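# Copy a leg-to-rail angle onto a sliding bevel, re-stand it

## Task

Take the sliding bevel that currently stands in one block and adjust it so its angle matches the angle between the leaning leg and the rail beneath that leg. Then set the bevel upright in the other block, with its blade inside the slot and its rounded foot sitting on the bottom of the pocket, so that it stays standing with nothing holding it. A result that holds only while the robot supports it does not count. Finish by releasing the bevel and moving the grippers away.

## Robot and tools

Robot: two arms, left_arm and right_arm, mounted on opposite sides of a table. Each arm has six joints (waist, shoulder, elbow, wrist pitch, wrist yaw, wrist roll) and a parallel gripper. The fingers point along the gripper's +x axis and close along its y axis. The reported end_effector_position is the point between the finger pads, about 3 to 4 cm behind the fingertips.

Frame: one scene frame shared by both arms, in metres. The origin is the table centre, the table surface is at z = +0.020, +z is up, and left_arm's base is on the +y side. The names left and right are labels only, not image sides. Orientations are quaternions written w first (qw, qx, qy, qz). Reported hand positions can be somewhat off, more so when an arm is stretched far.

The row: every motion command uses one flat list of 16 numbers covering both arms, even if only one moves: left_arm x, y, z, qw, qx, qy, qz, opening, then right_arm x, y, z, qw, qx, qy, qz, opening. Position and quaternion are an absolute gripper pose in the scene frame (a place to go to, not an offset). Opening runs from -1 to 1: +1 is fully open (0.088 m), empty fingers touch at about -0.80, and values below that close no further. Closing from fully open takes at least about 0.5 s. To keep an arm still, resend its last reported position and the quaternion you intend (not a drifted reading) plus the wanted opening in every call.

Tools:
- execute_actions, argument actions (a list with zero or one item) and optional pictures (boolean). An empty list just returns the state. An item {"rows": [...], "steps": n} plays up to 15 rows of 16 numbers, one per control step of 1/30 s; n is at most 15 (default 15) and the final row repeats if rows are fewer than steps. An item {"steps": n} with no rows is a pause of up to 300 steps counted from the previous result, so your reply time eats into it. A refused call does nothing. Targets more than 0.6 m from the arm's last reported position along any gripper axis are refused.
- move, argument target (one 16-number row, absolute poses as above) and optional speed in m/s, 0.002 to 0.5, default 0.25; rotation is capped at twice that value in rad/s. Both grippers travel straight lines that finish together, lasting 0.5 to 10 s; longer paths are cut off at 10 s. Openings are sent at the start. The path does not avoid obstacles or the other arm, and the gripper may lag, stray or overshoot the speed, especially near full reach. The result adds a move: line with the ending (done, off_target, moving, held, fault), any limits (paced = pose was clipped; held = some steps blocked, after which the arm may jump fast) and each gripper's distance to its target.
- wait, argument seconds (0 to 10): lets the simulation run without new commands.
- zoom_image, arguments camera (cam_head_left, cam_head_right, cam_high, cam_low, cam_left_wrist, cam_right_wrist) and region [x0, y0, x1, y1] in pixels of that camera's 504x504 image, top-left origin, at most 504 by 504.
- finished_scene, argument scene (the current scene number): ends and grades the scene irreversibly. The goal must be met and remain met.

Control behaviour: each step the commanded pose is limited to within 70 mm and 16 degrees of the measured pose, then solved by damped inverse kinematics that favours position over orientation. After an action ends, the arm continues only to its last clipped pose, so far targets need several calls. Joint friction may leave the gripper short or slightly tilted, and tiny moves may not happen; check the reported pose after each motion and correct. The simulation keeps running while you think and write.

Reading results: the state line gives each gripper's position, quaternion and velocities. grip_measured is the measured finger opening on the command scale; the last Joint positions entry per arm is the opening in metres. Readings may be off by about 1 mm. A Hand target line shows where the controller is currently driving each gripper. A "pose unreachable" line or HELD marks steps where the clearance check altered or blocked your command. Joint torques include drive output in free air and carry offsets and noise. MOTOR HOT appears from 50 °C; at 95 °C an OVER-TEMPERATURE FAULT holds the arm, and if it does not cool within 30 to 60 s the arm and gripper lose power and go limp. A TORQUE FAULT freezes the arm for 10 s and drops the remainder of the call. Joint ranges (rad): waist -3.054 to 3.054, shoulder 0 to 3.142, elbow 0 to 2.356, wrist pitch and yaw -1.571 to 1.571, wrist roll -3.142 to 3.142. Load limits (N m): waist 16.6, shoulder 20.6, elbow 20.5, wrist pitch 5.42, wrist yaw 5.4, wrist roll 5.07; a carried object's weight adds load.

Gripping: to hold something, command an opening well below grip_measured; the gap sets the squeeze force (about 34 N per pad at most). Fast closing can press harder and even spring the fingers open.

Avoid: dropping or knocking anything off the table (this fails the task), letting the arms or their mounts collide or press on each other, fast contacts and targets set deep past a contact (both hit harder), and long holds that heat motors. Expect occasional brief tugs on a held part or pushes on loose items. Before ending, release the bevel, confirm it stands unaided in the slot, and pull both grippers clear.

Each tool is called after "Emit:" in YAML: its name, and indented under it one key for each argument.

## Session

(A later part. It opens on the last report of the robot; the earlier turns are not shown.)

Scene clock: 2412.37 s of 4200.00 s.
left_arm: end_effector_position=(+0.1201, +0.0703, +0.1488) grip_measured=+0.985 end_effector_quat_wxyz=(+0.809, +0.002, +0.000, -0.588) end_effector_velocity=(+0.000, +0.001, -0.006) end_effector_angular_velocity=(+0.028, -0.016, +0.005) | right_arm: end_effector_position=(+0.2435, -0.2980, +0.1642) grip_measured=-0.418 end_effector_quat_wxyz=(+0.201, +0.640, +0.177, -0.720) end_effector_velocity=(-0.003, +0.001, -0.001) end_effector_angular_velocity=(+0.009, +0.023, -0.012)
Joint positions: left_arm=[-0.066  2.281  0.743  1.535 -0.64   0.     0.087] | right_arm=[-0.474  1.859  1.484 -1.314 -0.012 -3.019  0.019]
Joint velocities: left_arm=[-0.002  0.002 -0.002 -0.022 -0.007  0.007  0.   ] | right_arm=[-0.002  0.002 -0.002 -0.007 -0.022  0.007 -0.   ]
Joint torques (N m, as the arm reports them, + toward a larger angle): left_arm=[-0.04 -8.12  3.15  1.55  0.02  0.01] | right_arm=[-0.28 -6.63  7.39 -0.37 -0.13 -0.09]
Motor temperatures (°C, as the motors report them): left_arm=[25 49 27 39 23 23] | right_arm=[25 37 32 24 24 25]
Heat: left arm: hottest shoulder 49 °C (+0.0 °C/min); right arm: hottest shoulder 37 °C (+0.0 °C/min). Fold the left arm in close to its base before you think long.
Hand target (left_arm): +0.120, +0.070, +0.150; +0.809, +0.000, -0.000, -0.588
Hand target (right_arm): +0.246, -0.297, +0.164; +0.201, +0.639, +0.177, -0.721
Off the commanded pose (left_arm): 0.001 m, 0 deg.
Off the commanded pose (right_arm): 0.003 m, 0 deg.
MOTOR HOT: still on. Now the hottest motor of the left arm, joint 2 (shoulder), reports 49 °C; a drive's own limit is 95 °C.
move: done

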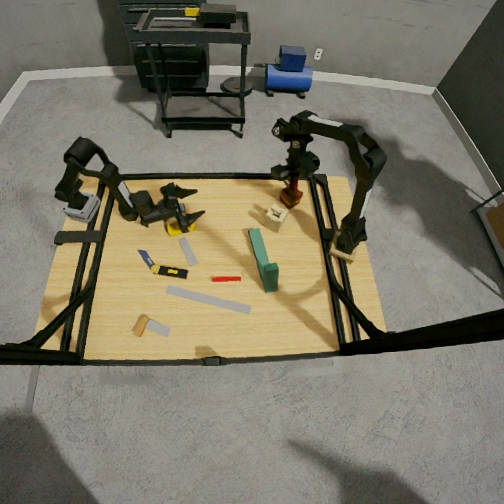

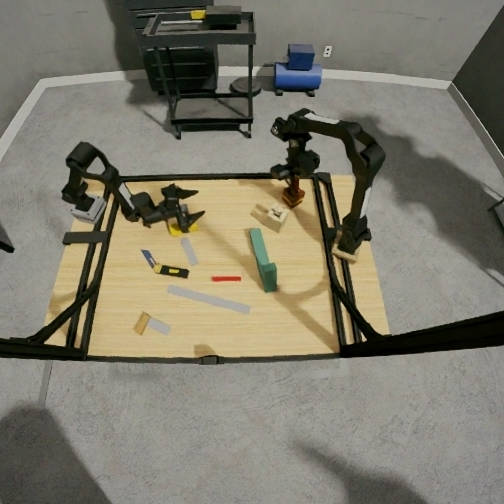

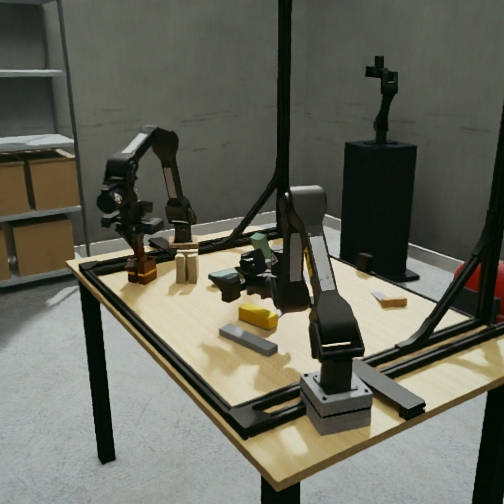

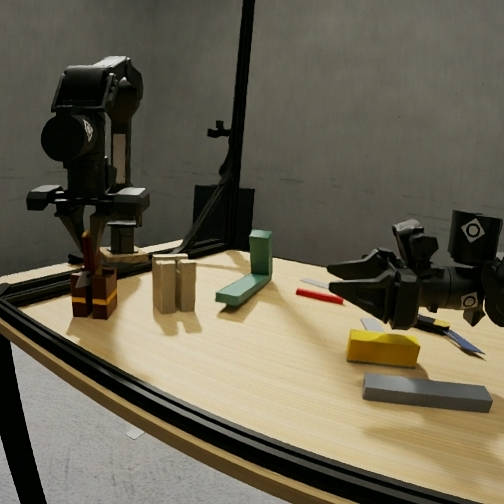

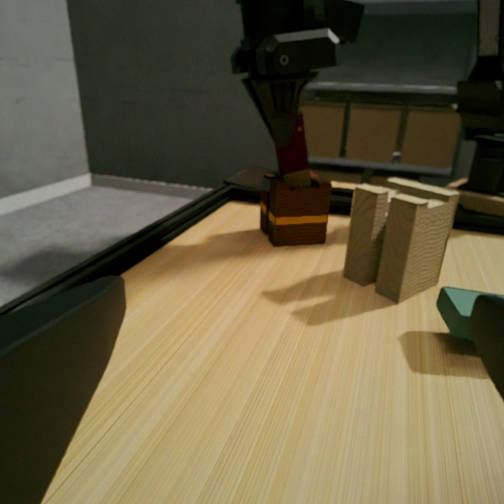

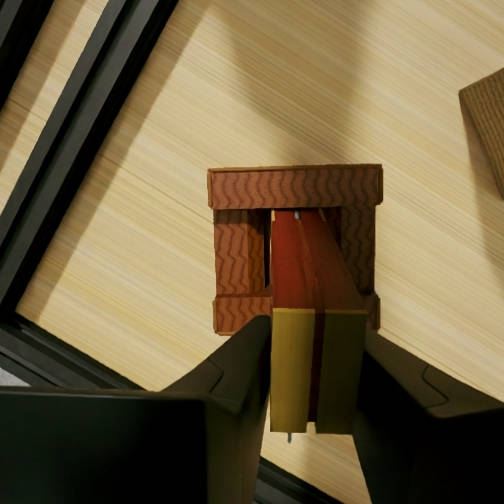

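Emit:
execute_actions:
  actions:
    - {"rows":[[0.12,0.07,0.15,0.809,0,0,-0.588,1.0,0.2460,-0.2972,0.164,-0.2001,-0.6385,-0.177,0.7217,-0.45],[0.12,0.07,0.15,0.809,0,0,-0.588,1.0,0.2460,-0.2972,0.164,-0.2001,-0.6385,-0.177,0.7217,-0.45],[0.12,0.07,0.15,0.809,0,0,-0.588,1.0,0.2460,-0.2972,0.164,-0.2001,-0.6385,-0.177,0.7217,-0.44],[0.12,0.07,0.15,0.809,0,0,-0.588,1.0,0.2460,-0.2972,0.164,-0.2001,-0.6385,-0.177,0.7217,-0.43],[0.12,0.07,0.15,0.809,0,0,-0.588,1.0,0.2460,-0.2972,0.164,-0.2001,-0.6385,-0.177,0.7217,-0.425],[0.12,0.07,0.15,0.809,0,0,-0.588,1.0,0.2460,-0.2972,0.164,-0.2001,-0.6385,-0.177,0.7217,-0.42],[0.12,0.07,0.15,0.809,0,0,-0.588,1.0,0.2460,-0.2972,0.164,-0.2001,-0.6385,-0.177,0.7217,-0.415],[0.12,0.07,0.15,0.809,0,0,-0.588,1.0,0.2460,-0.2972,0.164,-0.2001,-0.6385,-0.177,0.7217,-0.41],[0.12,0.07,0.15,0.809,0,0,-0.588,1.0,0.2460,-0.2972,0.164,-0.2001,-0.6385,-0.177,0.7217,-0.40],[0.12,0.07,0.15,0.809,0,0,-0.588,1.0,0.2460,-0.2972,0.164,-0.2001,-0.6385,-0.177,0.7217,-0.39],[0.12,0.07,0.15,0.809,0,0,-0.588,1.0,0.2460,-0.2972,0.164,-0.2001,-0.6385,-0.177,0.7217,-0.37]],"steps":15}

Emit:
zoom_image:
  camera: "cam_left_wrist"
  region: [200, 80, 360, 240]

Scene clock: 2426.07 s of 4200.00 s.
left_arm: end_effector_position=(+0.1201, +0.0703, +0.1488) grip_measured=+0.985 end_effector_quat_wxyz=(+0.809, +0.002, +0.000, -0.588) end_effector_velocity=(-0.004, -0.000, -0.001) end_effector_angular_velocity=(+0.005, +0.005, -0.024) | right_arm: end_effector_position=(+0.2436, -0.2980, +0.1643) grip_measured=-0.381 end_effector_quat_wxyz=(+0.200, +0.639, +0.177, -0.721) end_effector_velocity=(-0.002, -0.001, +0.000) end_effector_angular_velocity=(+0.000, +0.010, -0.011)
Joint positions: left_arm=[-0.066  2.281  0.743  1.535 -0.64   0.     0.087] | right_arm=[-0.476  1.862  1.487 -1.317 -0.015 -3.019  0.02 ]
Joint velocities: left_arm=[-0.002 -0.002 -0.002 -0.007  0.022 -0.007  0.   ] | right_arm=[-0.002 -0.002 -0.002 -0.007 -0.007  0.007  0.005]
Joint torques (N m, as the arm reports them, + toward a larger angle): left_arm=[-0.01 -8.11  3.15  1.55  0.02  0.01] | right_arm=[-0.18 -6.95  7.2  -0.31 -0.03 -0.06]
Motor temperatures (°C, as the motors report them): left_arm=[25 49 27 39 23 23] | right_arm=[25 37 33 24 24 25]
Heat: left arm: hottest shoulder 49 °C (+0.0 °C/min); right arm: hottest shoulder 37 °C (+0.0 °C/min). Fold the left arm in close to its base before you think long.
Hand target (left_arm): +0.120, +0.070, +0.150; +0.809, +0.000, -0.000, -0.588
Hand target (right_arm): +0.246, -0.297, +0.164; +0.200, +0.638, +0.177, -0.722
Off the commanded pose (left_arm): 0.001 m, 0 deg.
Off the commanded pose (right_arm): 0.002 m, 0 deg.
MOTOR HOT: still on. Now the hottest motor of the left arm, joint 2 (shoulder), reports 49 °C; a drive's own limit is 95 °C.
Steps of this call (steps 1 to 396: nothing new was sent; steps 397 to 411: all 15 steps of this action). Readings (end_effector_position):
397: left_arm (+0.1201, +0.0703, +0.1488) | right_arm (+0.2436, -0.2980, +0.1640)
398: left_arm (+0.1201, +0.0703, +0.1488) | right_arm (+0.2436, -0.2980, +0.1640)
400: left_arm (+0.1201, +0.0703, +0.1488) | right_arm (+0.2435, -0.2981, +0.1640)
404: left_arm (+0.1201, +0.0703, +0.1488) | right_arm (+0.2435, -0.2981, +0.1640)
411: the state above

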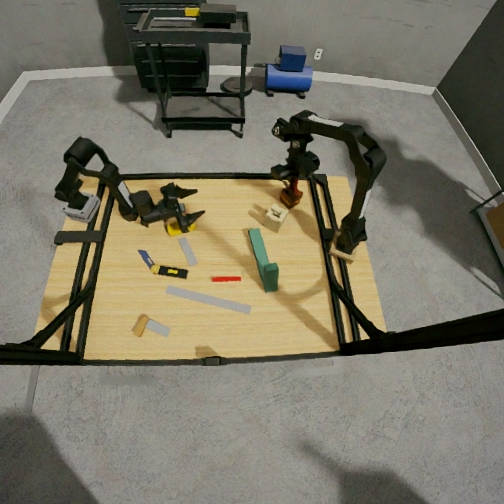

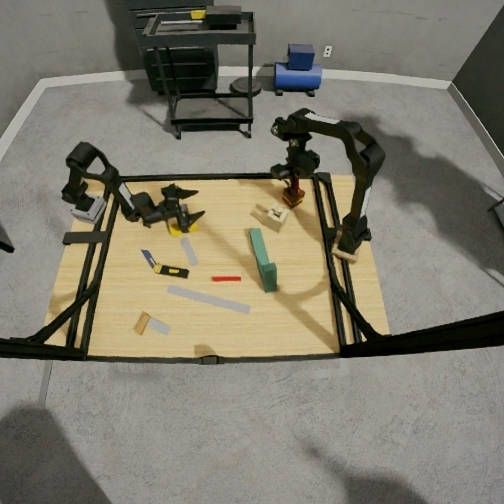

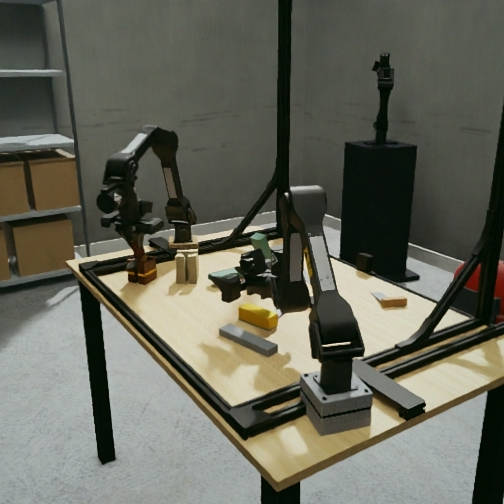

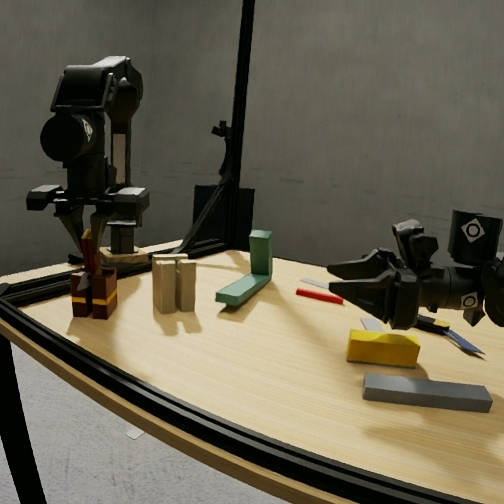

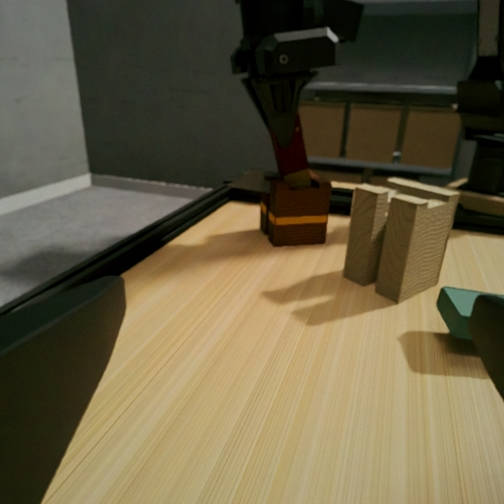

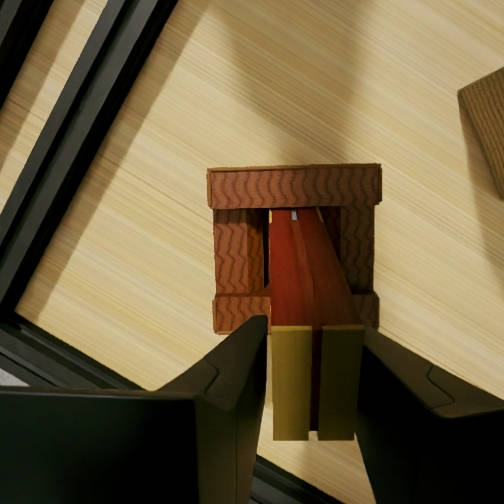

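Region (200, 80, 360, 240) of cam_left_wrist's 504x504 image, scaled by 3.150, with more detail than that image has.

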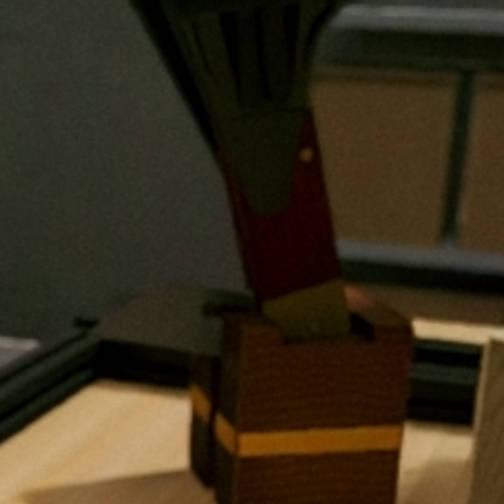

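Emit:
move:
  target: [0.12,0.07,0.15,0.809,0,0,-0.588,1.0,0.2440,-0.2978,0.166,-0.2001,-0.6385,-0.177,0.7217,0.3]
  speed: 0.02

Emit:
move:
  target: [0.12,0.07,0.15,0.809,0,0,-0.588,1.0,0.236,-0.304,0.235,-0.189,-0.681,-0.189,0.681,0.3]
  speed: 0.06

Scene clock: 2436.70 s of 4200.00 s.
left_arm: end_effector_position=(+0.1201, +0.0703, +0.1488) grip_measured=+0.985 end_effector_quat_wxyz=(+0.809, +0.002, +0.000, -0.588) end_effector_velocity=(-0.004, +0.001, -0.001) end_effector_angular_velocity=(+0.000, +0.019, -0.015) | right_arm: end_effector_position=(+0.2430, -0.2987, +0.1645) grip_measured=+0.299 end_effector_quat_wxyz=(+0.201, +0.637, +0.176, -0.723) end_effector_velocity=(-0.004, -0.003, +0.001) end_effector_angular_velocity=(-0.005, +0.023, +0.018)
Joint positions: left_arm=[-0.066  2.281  0.743  1.535 -0.64   0.     0.087] | right_arm=[-0.476  1.862  1.488 -1.322 -0.015 -3.019  0.054]
Joint velocities: left_arm=[-0.007 -0.002 -0.002 -0.007  0.007 -0.022  0.   ] | right_arm=[-0.002 -0.002 -0.002 -0.022 -0.007 -0.022  0.   ]
Joint torques (N m, as the arm reports them, + toward a larger angle): left_arm=[-0.01 -8.1   3.17  1.54  0.01  0.  ] | right_arm=[ 0.   -7.98  6.78 -0.32 -0.03  0.01]
Motor temperatures (°C, as the motors report them): left_arm=[25 49 27 39 23 23] | right_arm=[25 37 33 24 24 25]
Heat: left arm: hottest shoulder 49 °C (+0.0 °C/min); right arm: hottest shoulder 37 °C (+0.0 °C/min). Fold the left arm in close to its base before you think long.
Hand target (left_arm): +0.120, +0.070, +0.150; +0.809, +0.000, -0.000, -0.588
Hand target (right_arm): +0.244, -0.298, +0.166; +0.200, +0.639, +0.177, -0.722
Off the commanded pose (left_arm): 0.001 m, 0 deg.
Off the commanded pose (right_arm): 0.002 m, 0 deg.
MOTOR HOT: still on. Now the hottest motor of the left arm, joint 2 (shoulder), reports 49 °C; a drive's own limit is 95 °C.
After step 90, 6.93 s passed at rest.
move: done

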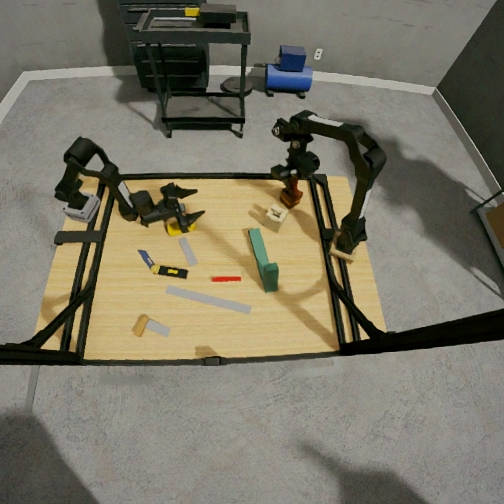

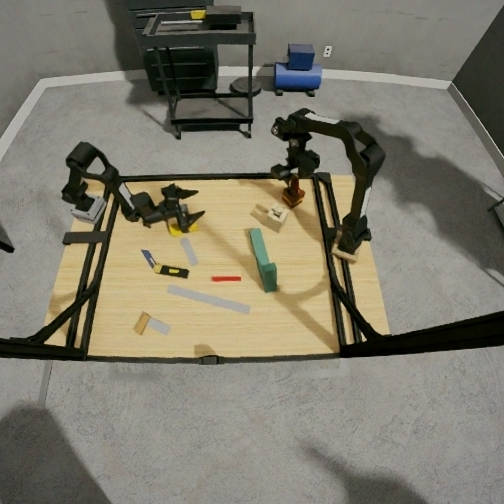

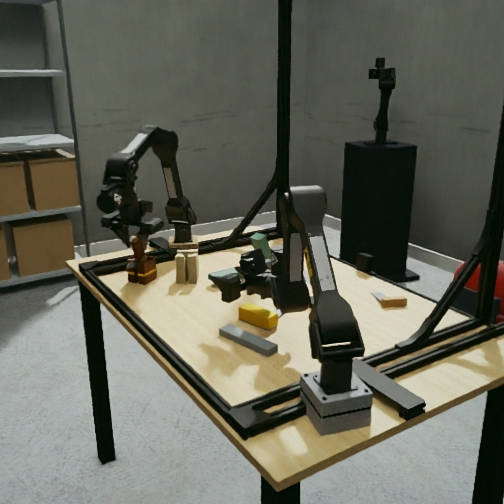

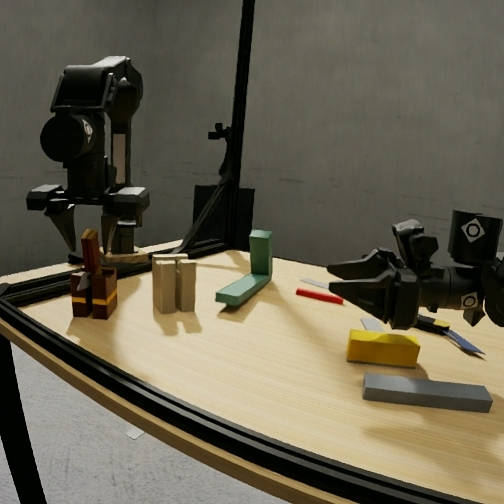

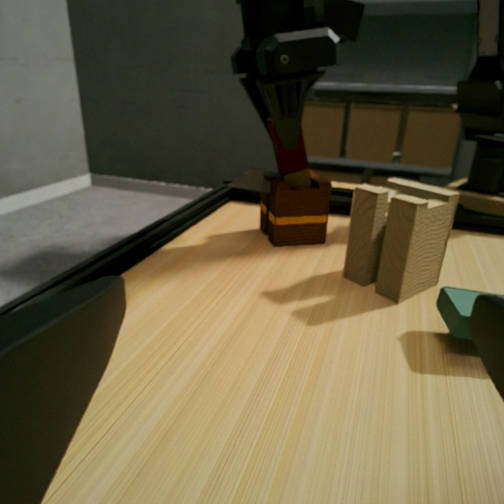

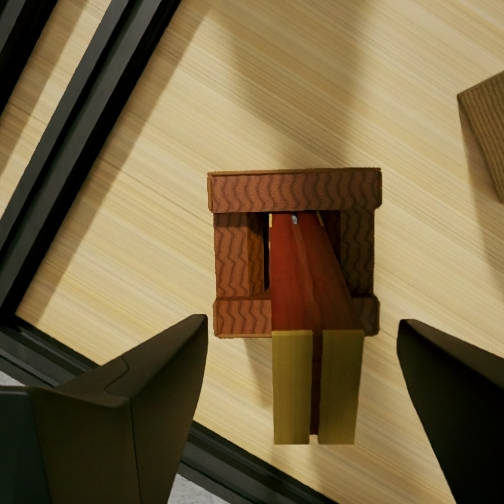

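Scene clock: 2438.23 s of 4200.00 s.
left_arm: end_effector_position=(+0.1201, +0.0703, +0.1488) grip_measured=+0.985 end_effector_quat_wxyz=(+0.809, +0.002, +0.000, -0.588) end_effector_velocity=(-0.002, -0.001, +0.000) end_effector_angular_velocity=(+0.000, +0.006, -0.010) | right_arm: end_effector_position=(+0.2361, -0.3048, +0.2283) grip_measured=+0.300 end_effector_quat_wxyz=(+0.191, +0.674, +0.187, -0.689) end_effector_velocity=(-0.004, -0.003, +0.000) end_effector_angular_velocity=(-0.008, +0.022, +0.005)
Joint positions: left_arm=[-0.066  2.281  0.743  1.535 -0.64   0.     0.087] | right_arm=[-0.473  1.735  1.591 -1.45  -0.003 -3.015  0.054]
Joint velocities: left_arm=[-0.002 -0.002  0.002 -0.007  0.007 -0.007  0.   ] | right_arm=[-0.002 -0.002 -0.002 -0.022 -0.007 -0.007  0.   ]
Joint torques (N m, as the arm reports them, + toward a larger angle): left_arm=[-0.03 -8.1   3.17  1.55  0.01  0.01] | right_arm=[ 0.33 -8.88  7.53 -0.16  0.12  0.12]
Motor temperatures (°C, as the motors report them): left_arm=[25 49 27 39 23 23] | right_arm=[25 37 33 24 24 25]
Heat: left arm: hottest shoulder 49 °C (+0.0 °C/min); right arm: hottest shoulder 37 °C (+0.0 °C/min). Fold the left arm in close to its base before you think long.
Hand target (left_arm): +0.120, +0.070, +0.150; +0.809, -0.000, -0.000, -0.588
Hand target (right_arm): +0.236, -0.304, +0.235; +0.189, +0.681, +0.189, -0.682
Off the commanded pose (left_arm): 0.001 m, 0 deg.
Off the commanded pose (right_arm): 0.007 m, 1 deg.
MOTOR HOT: still on. Now the hottest motor of the left arm, joint 2 (shoulder), reports 49 °C; a drive's own limit is 95 °C.
move: done

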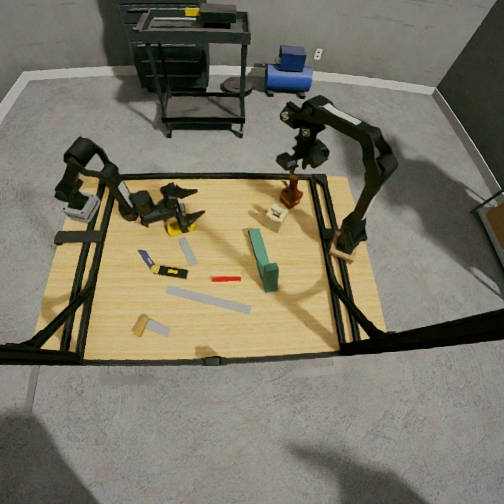

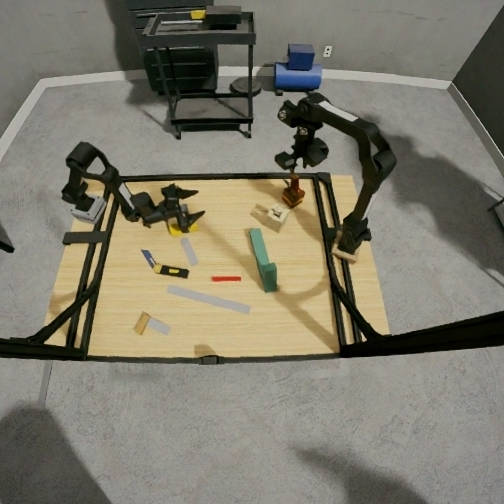

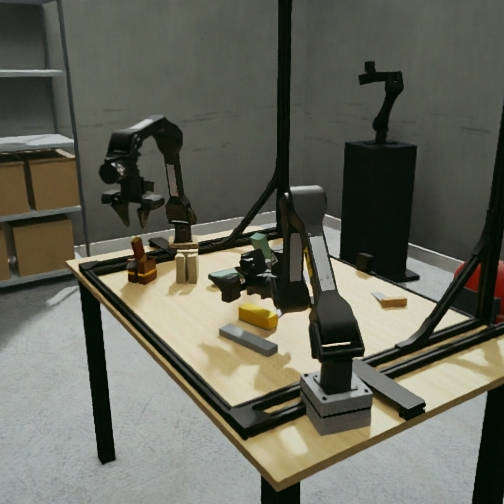

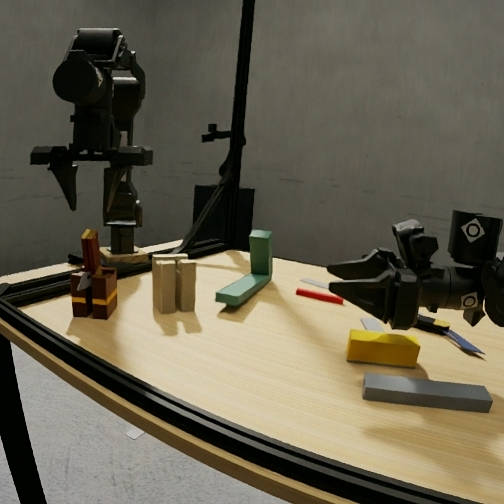

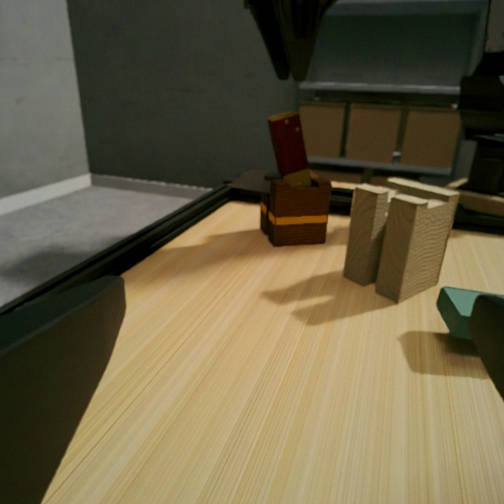

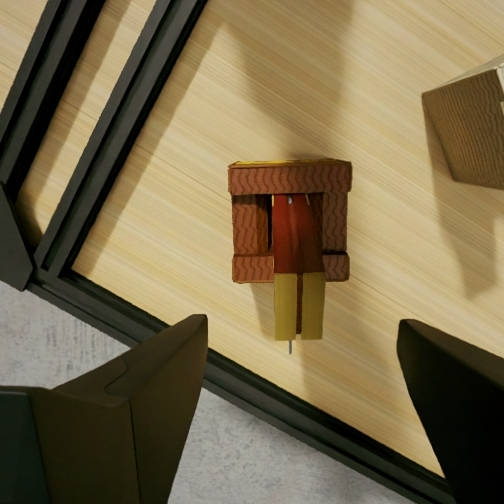

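Emit:
zoom_image:
  camera: "cam_left_wrist"
  region: [200, 90, 360, 250]

Emit:
zoom_image:
  camera: "cam_low"
  region: [40, 210, 160, 330]

Emit:
zoom_image:
  camera: "cam_right_wrist"
  region: [200, 150, 400, 350]

Region (200, 90, 360, 250) of cam_left_wrist's 504x504 image, scaled by 3.150, with more detail than that image has.

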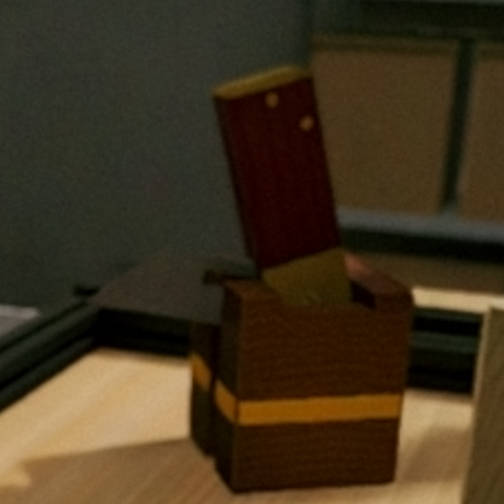

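Region (40, 210, 160, 330) of cam_low's 504x504 image, scaled by 4.200, with more detail than that image has.

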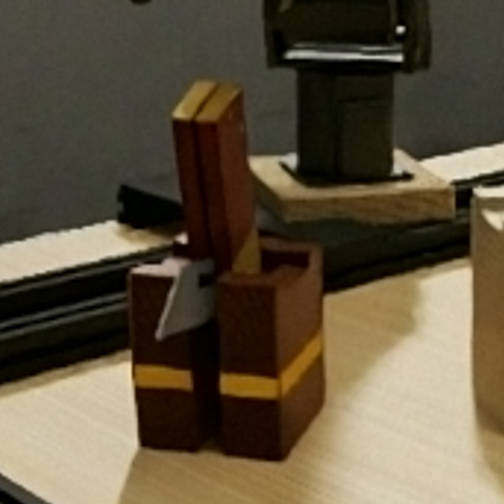

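Region (200, 150, 400, 350) of cam_right_wrist's 504x504 image, scaled by 2.520, with more detail than that image has.

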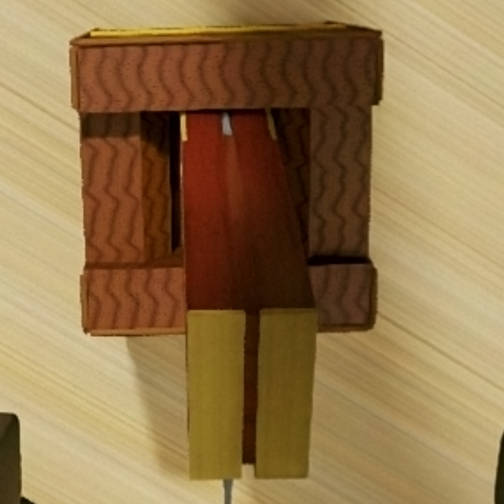

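Emit:
move:
  target: [0.15,0.30,0.2,0.75,0,0,-0.66,0.5,0.06,-0.34,0.24,-0.13,-0.695,-0.13,0.695,0.3]
  speed: 0.15

Scene clock: 2468.87 s of 4200.00 s.
left_arm: end_effector_position=(+0.1509, +0.2988, +0.2019) grip_measured=+0.500 end_effector_quat_wxyz=(+0.768, +0.066, +0.083, -0.631) end_effector_velocity=(+0.001, +0.000, +0.000) end_effector_angular_velocity=(+0.008, +0.007, -0.019) | right_arm: end_effector_position=(+0.0607, -0.3372, +0.2423) grip_measured=+0.300 end_effector_quat_wxyz=(+0.127, +0.696, +0.133, -0.695) end_effector_velocity=(-0.001, -0.002, -0.000) end_effector_angular_velocity=(-0.004, +0.009, +0.015)
Joint positions: left_arm=[-0.346  0.524  0.     0.223 -0.777 -0.218  0.064] | right_arm=[ 0.029  1.202  1.171 -1.533 -0.003 -2.342  0.054]
Joint velocities: left_arm=[ 0.032 -0.051  0.002 -0.051  0.051  0.007 -0.   ] | right_arm=[-0.007 -0.002 -0.002 -0.007 -0.007 -0.022 -0.   ]
Joint torques (N m, as the arm reports them, + toward a larger angle): left_arm=[ 0.34 -0.1   6.28  1.29 -0.05  0.2 ] | right_arm=[ 0.33 -3.95  4.81 -0.08  0.03  0.11]
Motor temperatures (°C, as the motors report them): left_arm=[25 48 27 39 23 23] | right_arm=[25 39 33 24 24 25]
Heat: left arm: hottest shoulder 48 °C (-1.0 °C/min); right arm: hottest shoulder 39 °C (+2.0 °C/min). Fold the left arm in close to its base before you think long.
Hand target (left_arm): +0.152, +0.299, +0.200; +0.767, +0.071, +0.082, -0.632
Hand target (right_arm): +0.059, -0.340, +0.241; +0.129, +0.696, +0.131, -0.695
Off the commanded pose (left_arm): 0.002 m, 13 deg.
Off the commanded pose (right_arm): 0.004 m, 0 deg.
MOTOR HOT: still on. Now the hottest motor of the left arm, joint 2 (shoulder), reports 48 °C; a drive's own limit is 95 °C.
joint sent to its limit (left arm) — the command would take joint 3 (elbow) past its lower limit, so that joint was sent only as far as its limit.
After step 90, 24.20 s passed at rest.
move: off_target (left_arm); limits=paced

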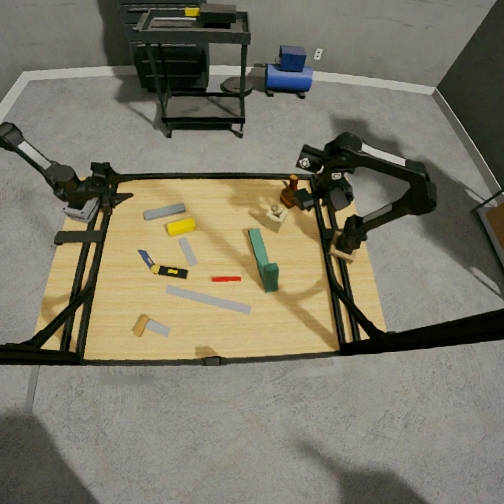

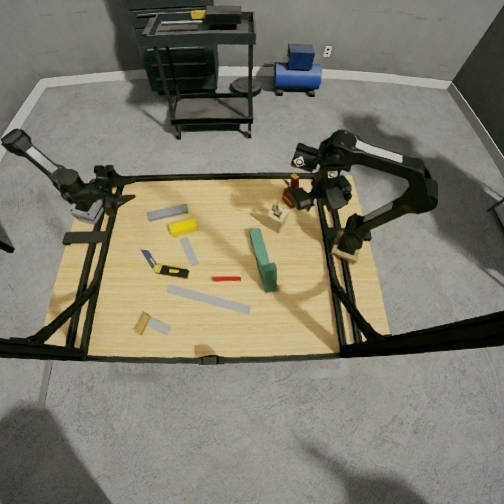

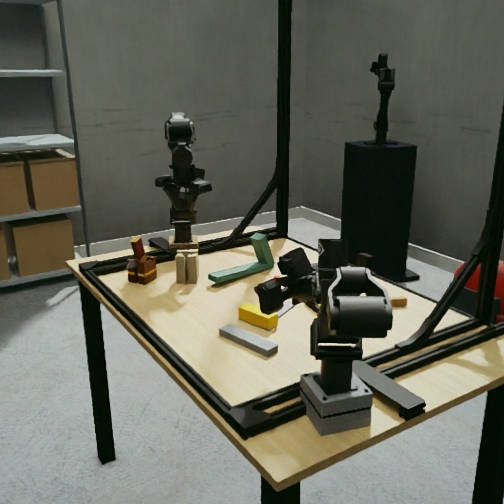

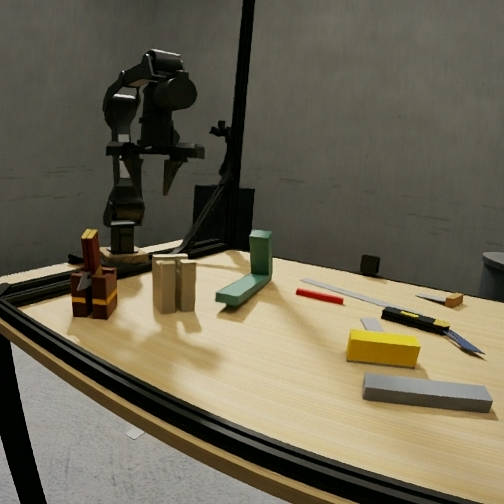

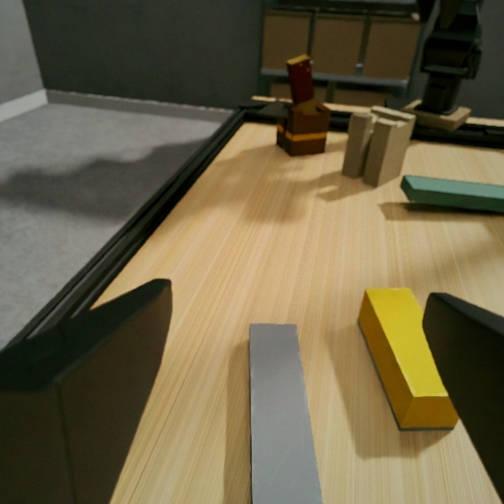

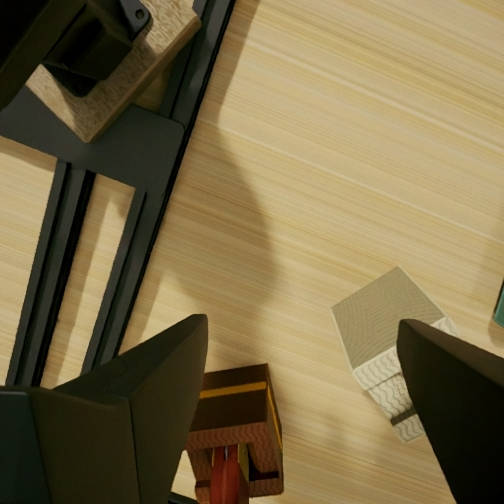

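Emit:
move:
  target: [0.15,0.30,0.2,0.768,0.066,0.083,-0.631,0.5,-0.10,-0.33,0.235,-0.0708,-0.7036,-0.0708,0.7036,0.6]
  speed: 0.15

Scene clock: 2481.10 s of 4200.00 s.
left_arm: end_effector_position=(+0.1502, +0.2995, +0.2020) grip_measured=+0.500 end_effector_quat_wxyz=(+0.768, +0.066, +0.082, -0.631) end_effector_velocity=(+0.001, +0.001, -0.002) end_effector_angular_velocity=(+0.003, +0.001, +0.006) | right_arm: end_effector_position=(-0.1006, -0.3329, +0.2334) grip_measured=+0.600 end_effector_quat_wxyz=(+0.071, +0.702, +0.071, -0.705) end_effector_velocity=(-0.002, -0.003, -0.001) end_effector_angular_velocity=(-0.014, +0.000, +0.005)
Joint positions: left_arm=[-0.357  0.523 -0.     0.221 -0.789 -0.219  0.064] | right_arm=[ 0.95   1.261  1.174 -1.483 -0.004 -1.253  0.068]
Joint velocities: left_arm=[-0.002 -0.002 -0.002 -0.007 -0.007 -0.007  0.   ] | right_arm=[ 0.012  0.002 -0.002 -0.007 -0.007  0.007  0.   ]
Joint torques (N m, as the arm reports them, + toward a larger angle): left_arm=[-0.41  0.64  6.34  1.64 -0.24 -0.18] | right_arm=[ 0.37 -2.57  7.63  0.27  0.04  0.09]
Motor temperatures (°C, as the motors report them): left_arm=[25 45 28 39 23 23] | right_arm=[25 37 33 23 24 25]
Heat: left arm: hottest shoulder 45 °C (-4.1 °C/min); right arm: hottest shoulder 37 °C (+0.0 °C/min).
Hand target (left_arm): +0.150, +0.300, +0.200; +0.768, +0.067, +0.083, -0.631
Hand target (right_arm): -0.103, -0.330, +0.235; +0.069, +0.703, +0.073, -0.705
Off the commanded pose (left_arm): 0.002 m, 0 deg.
Off the commanded pose (right_arm): 0.003 m, 0 deg.
MOTOR HOT: cleared. Now the hottest motor of the left arm, joint 2 (shoulder), reports 45 °C.
joint sent to its limit (left arm) — the command would take joint 3 (elbow) past its lower limit, so that joint was sent only as far as its limit.
After step 90, 7.70 s passed at rest.
move: done

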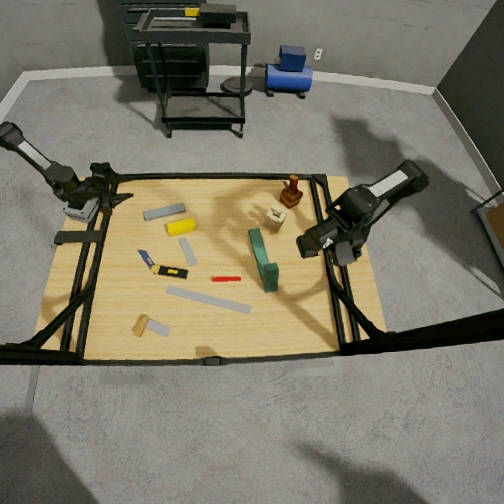

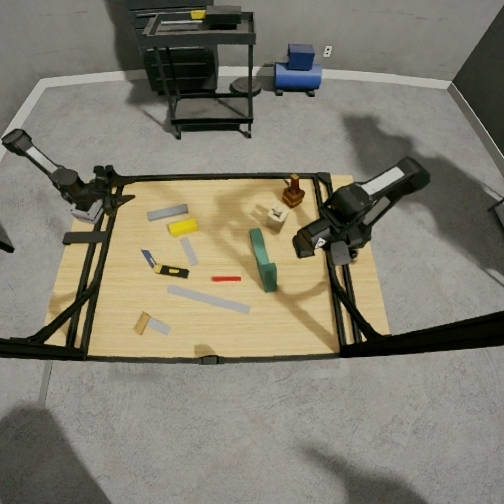

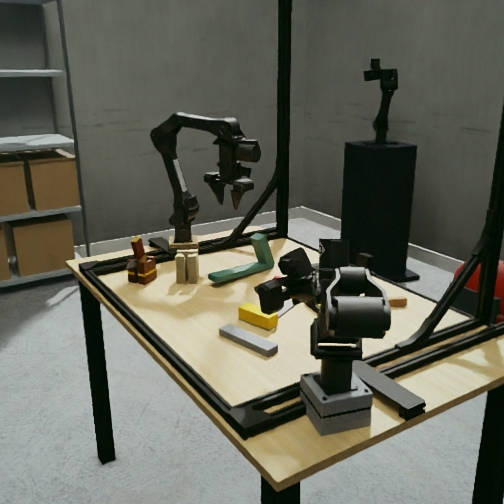

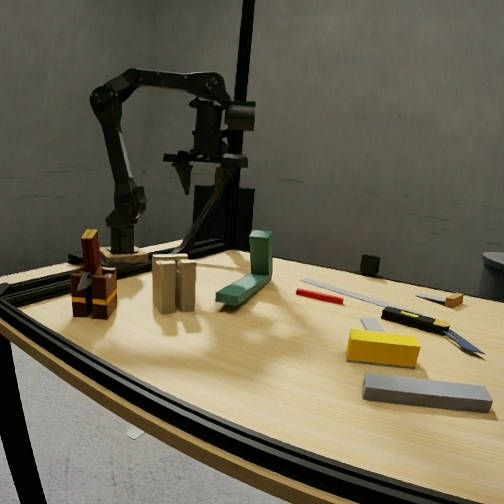

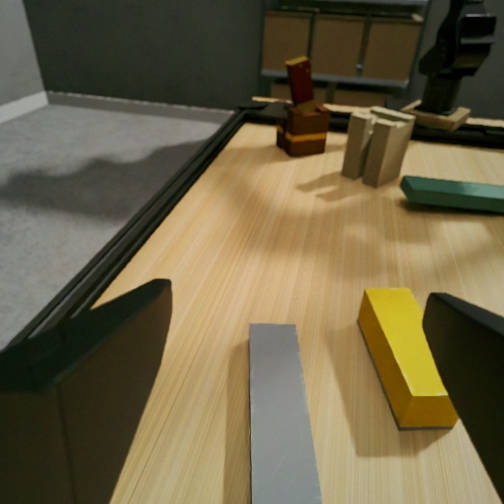

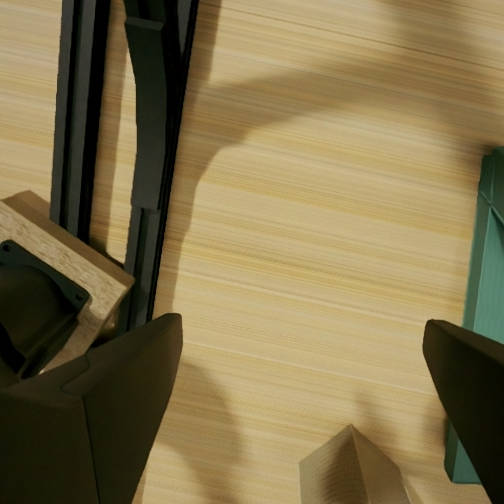

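Emit:
zoom_image:
  camera: "cam_left_wrist"
  region: [230, 40, 350, 160]

Region (230, 40, 350, 160) of cam_left_wrist's 504x504 image, scaled by 4.200, with more detail than that image has.

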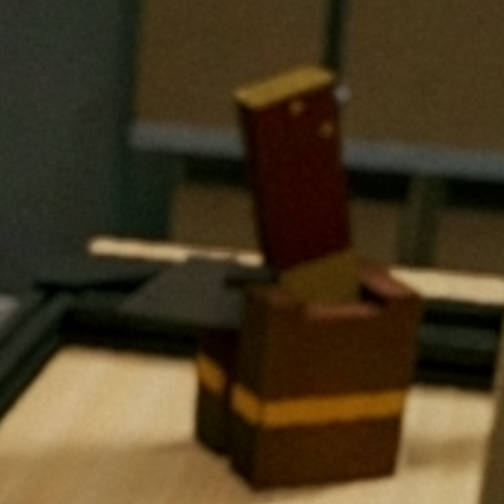

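Emit:
finished_scene:
  scene: 1

The scene is finished: the task was done.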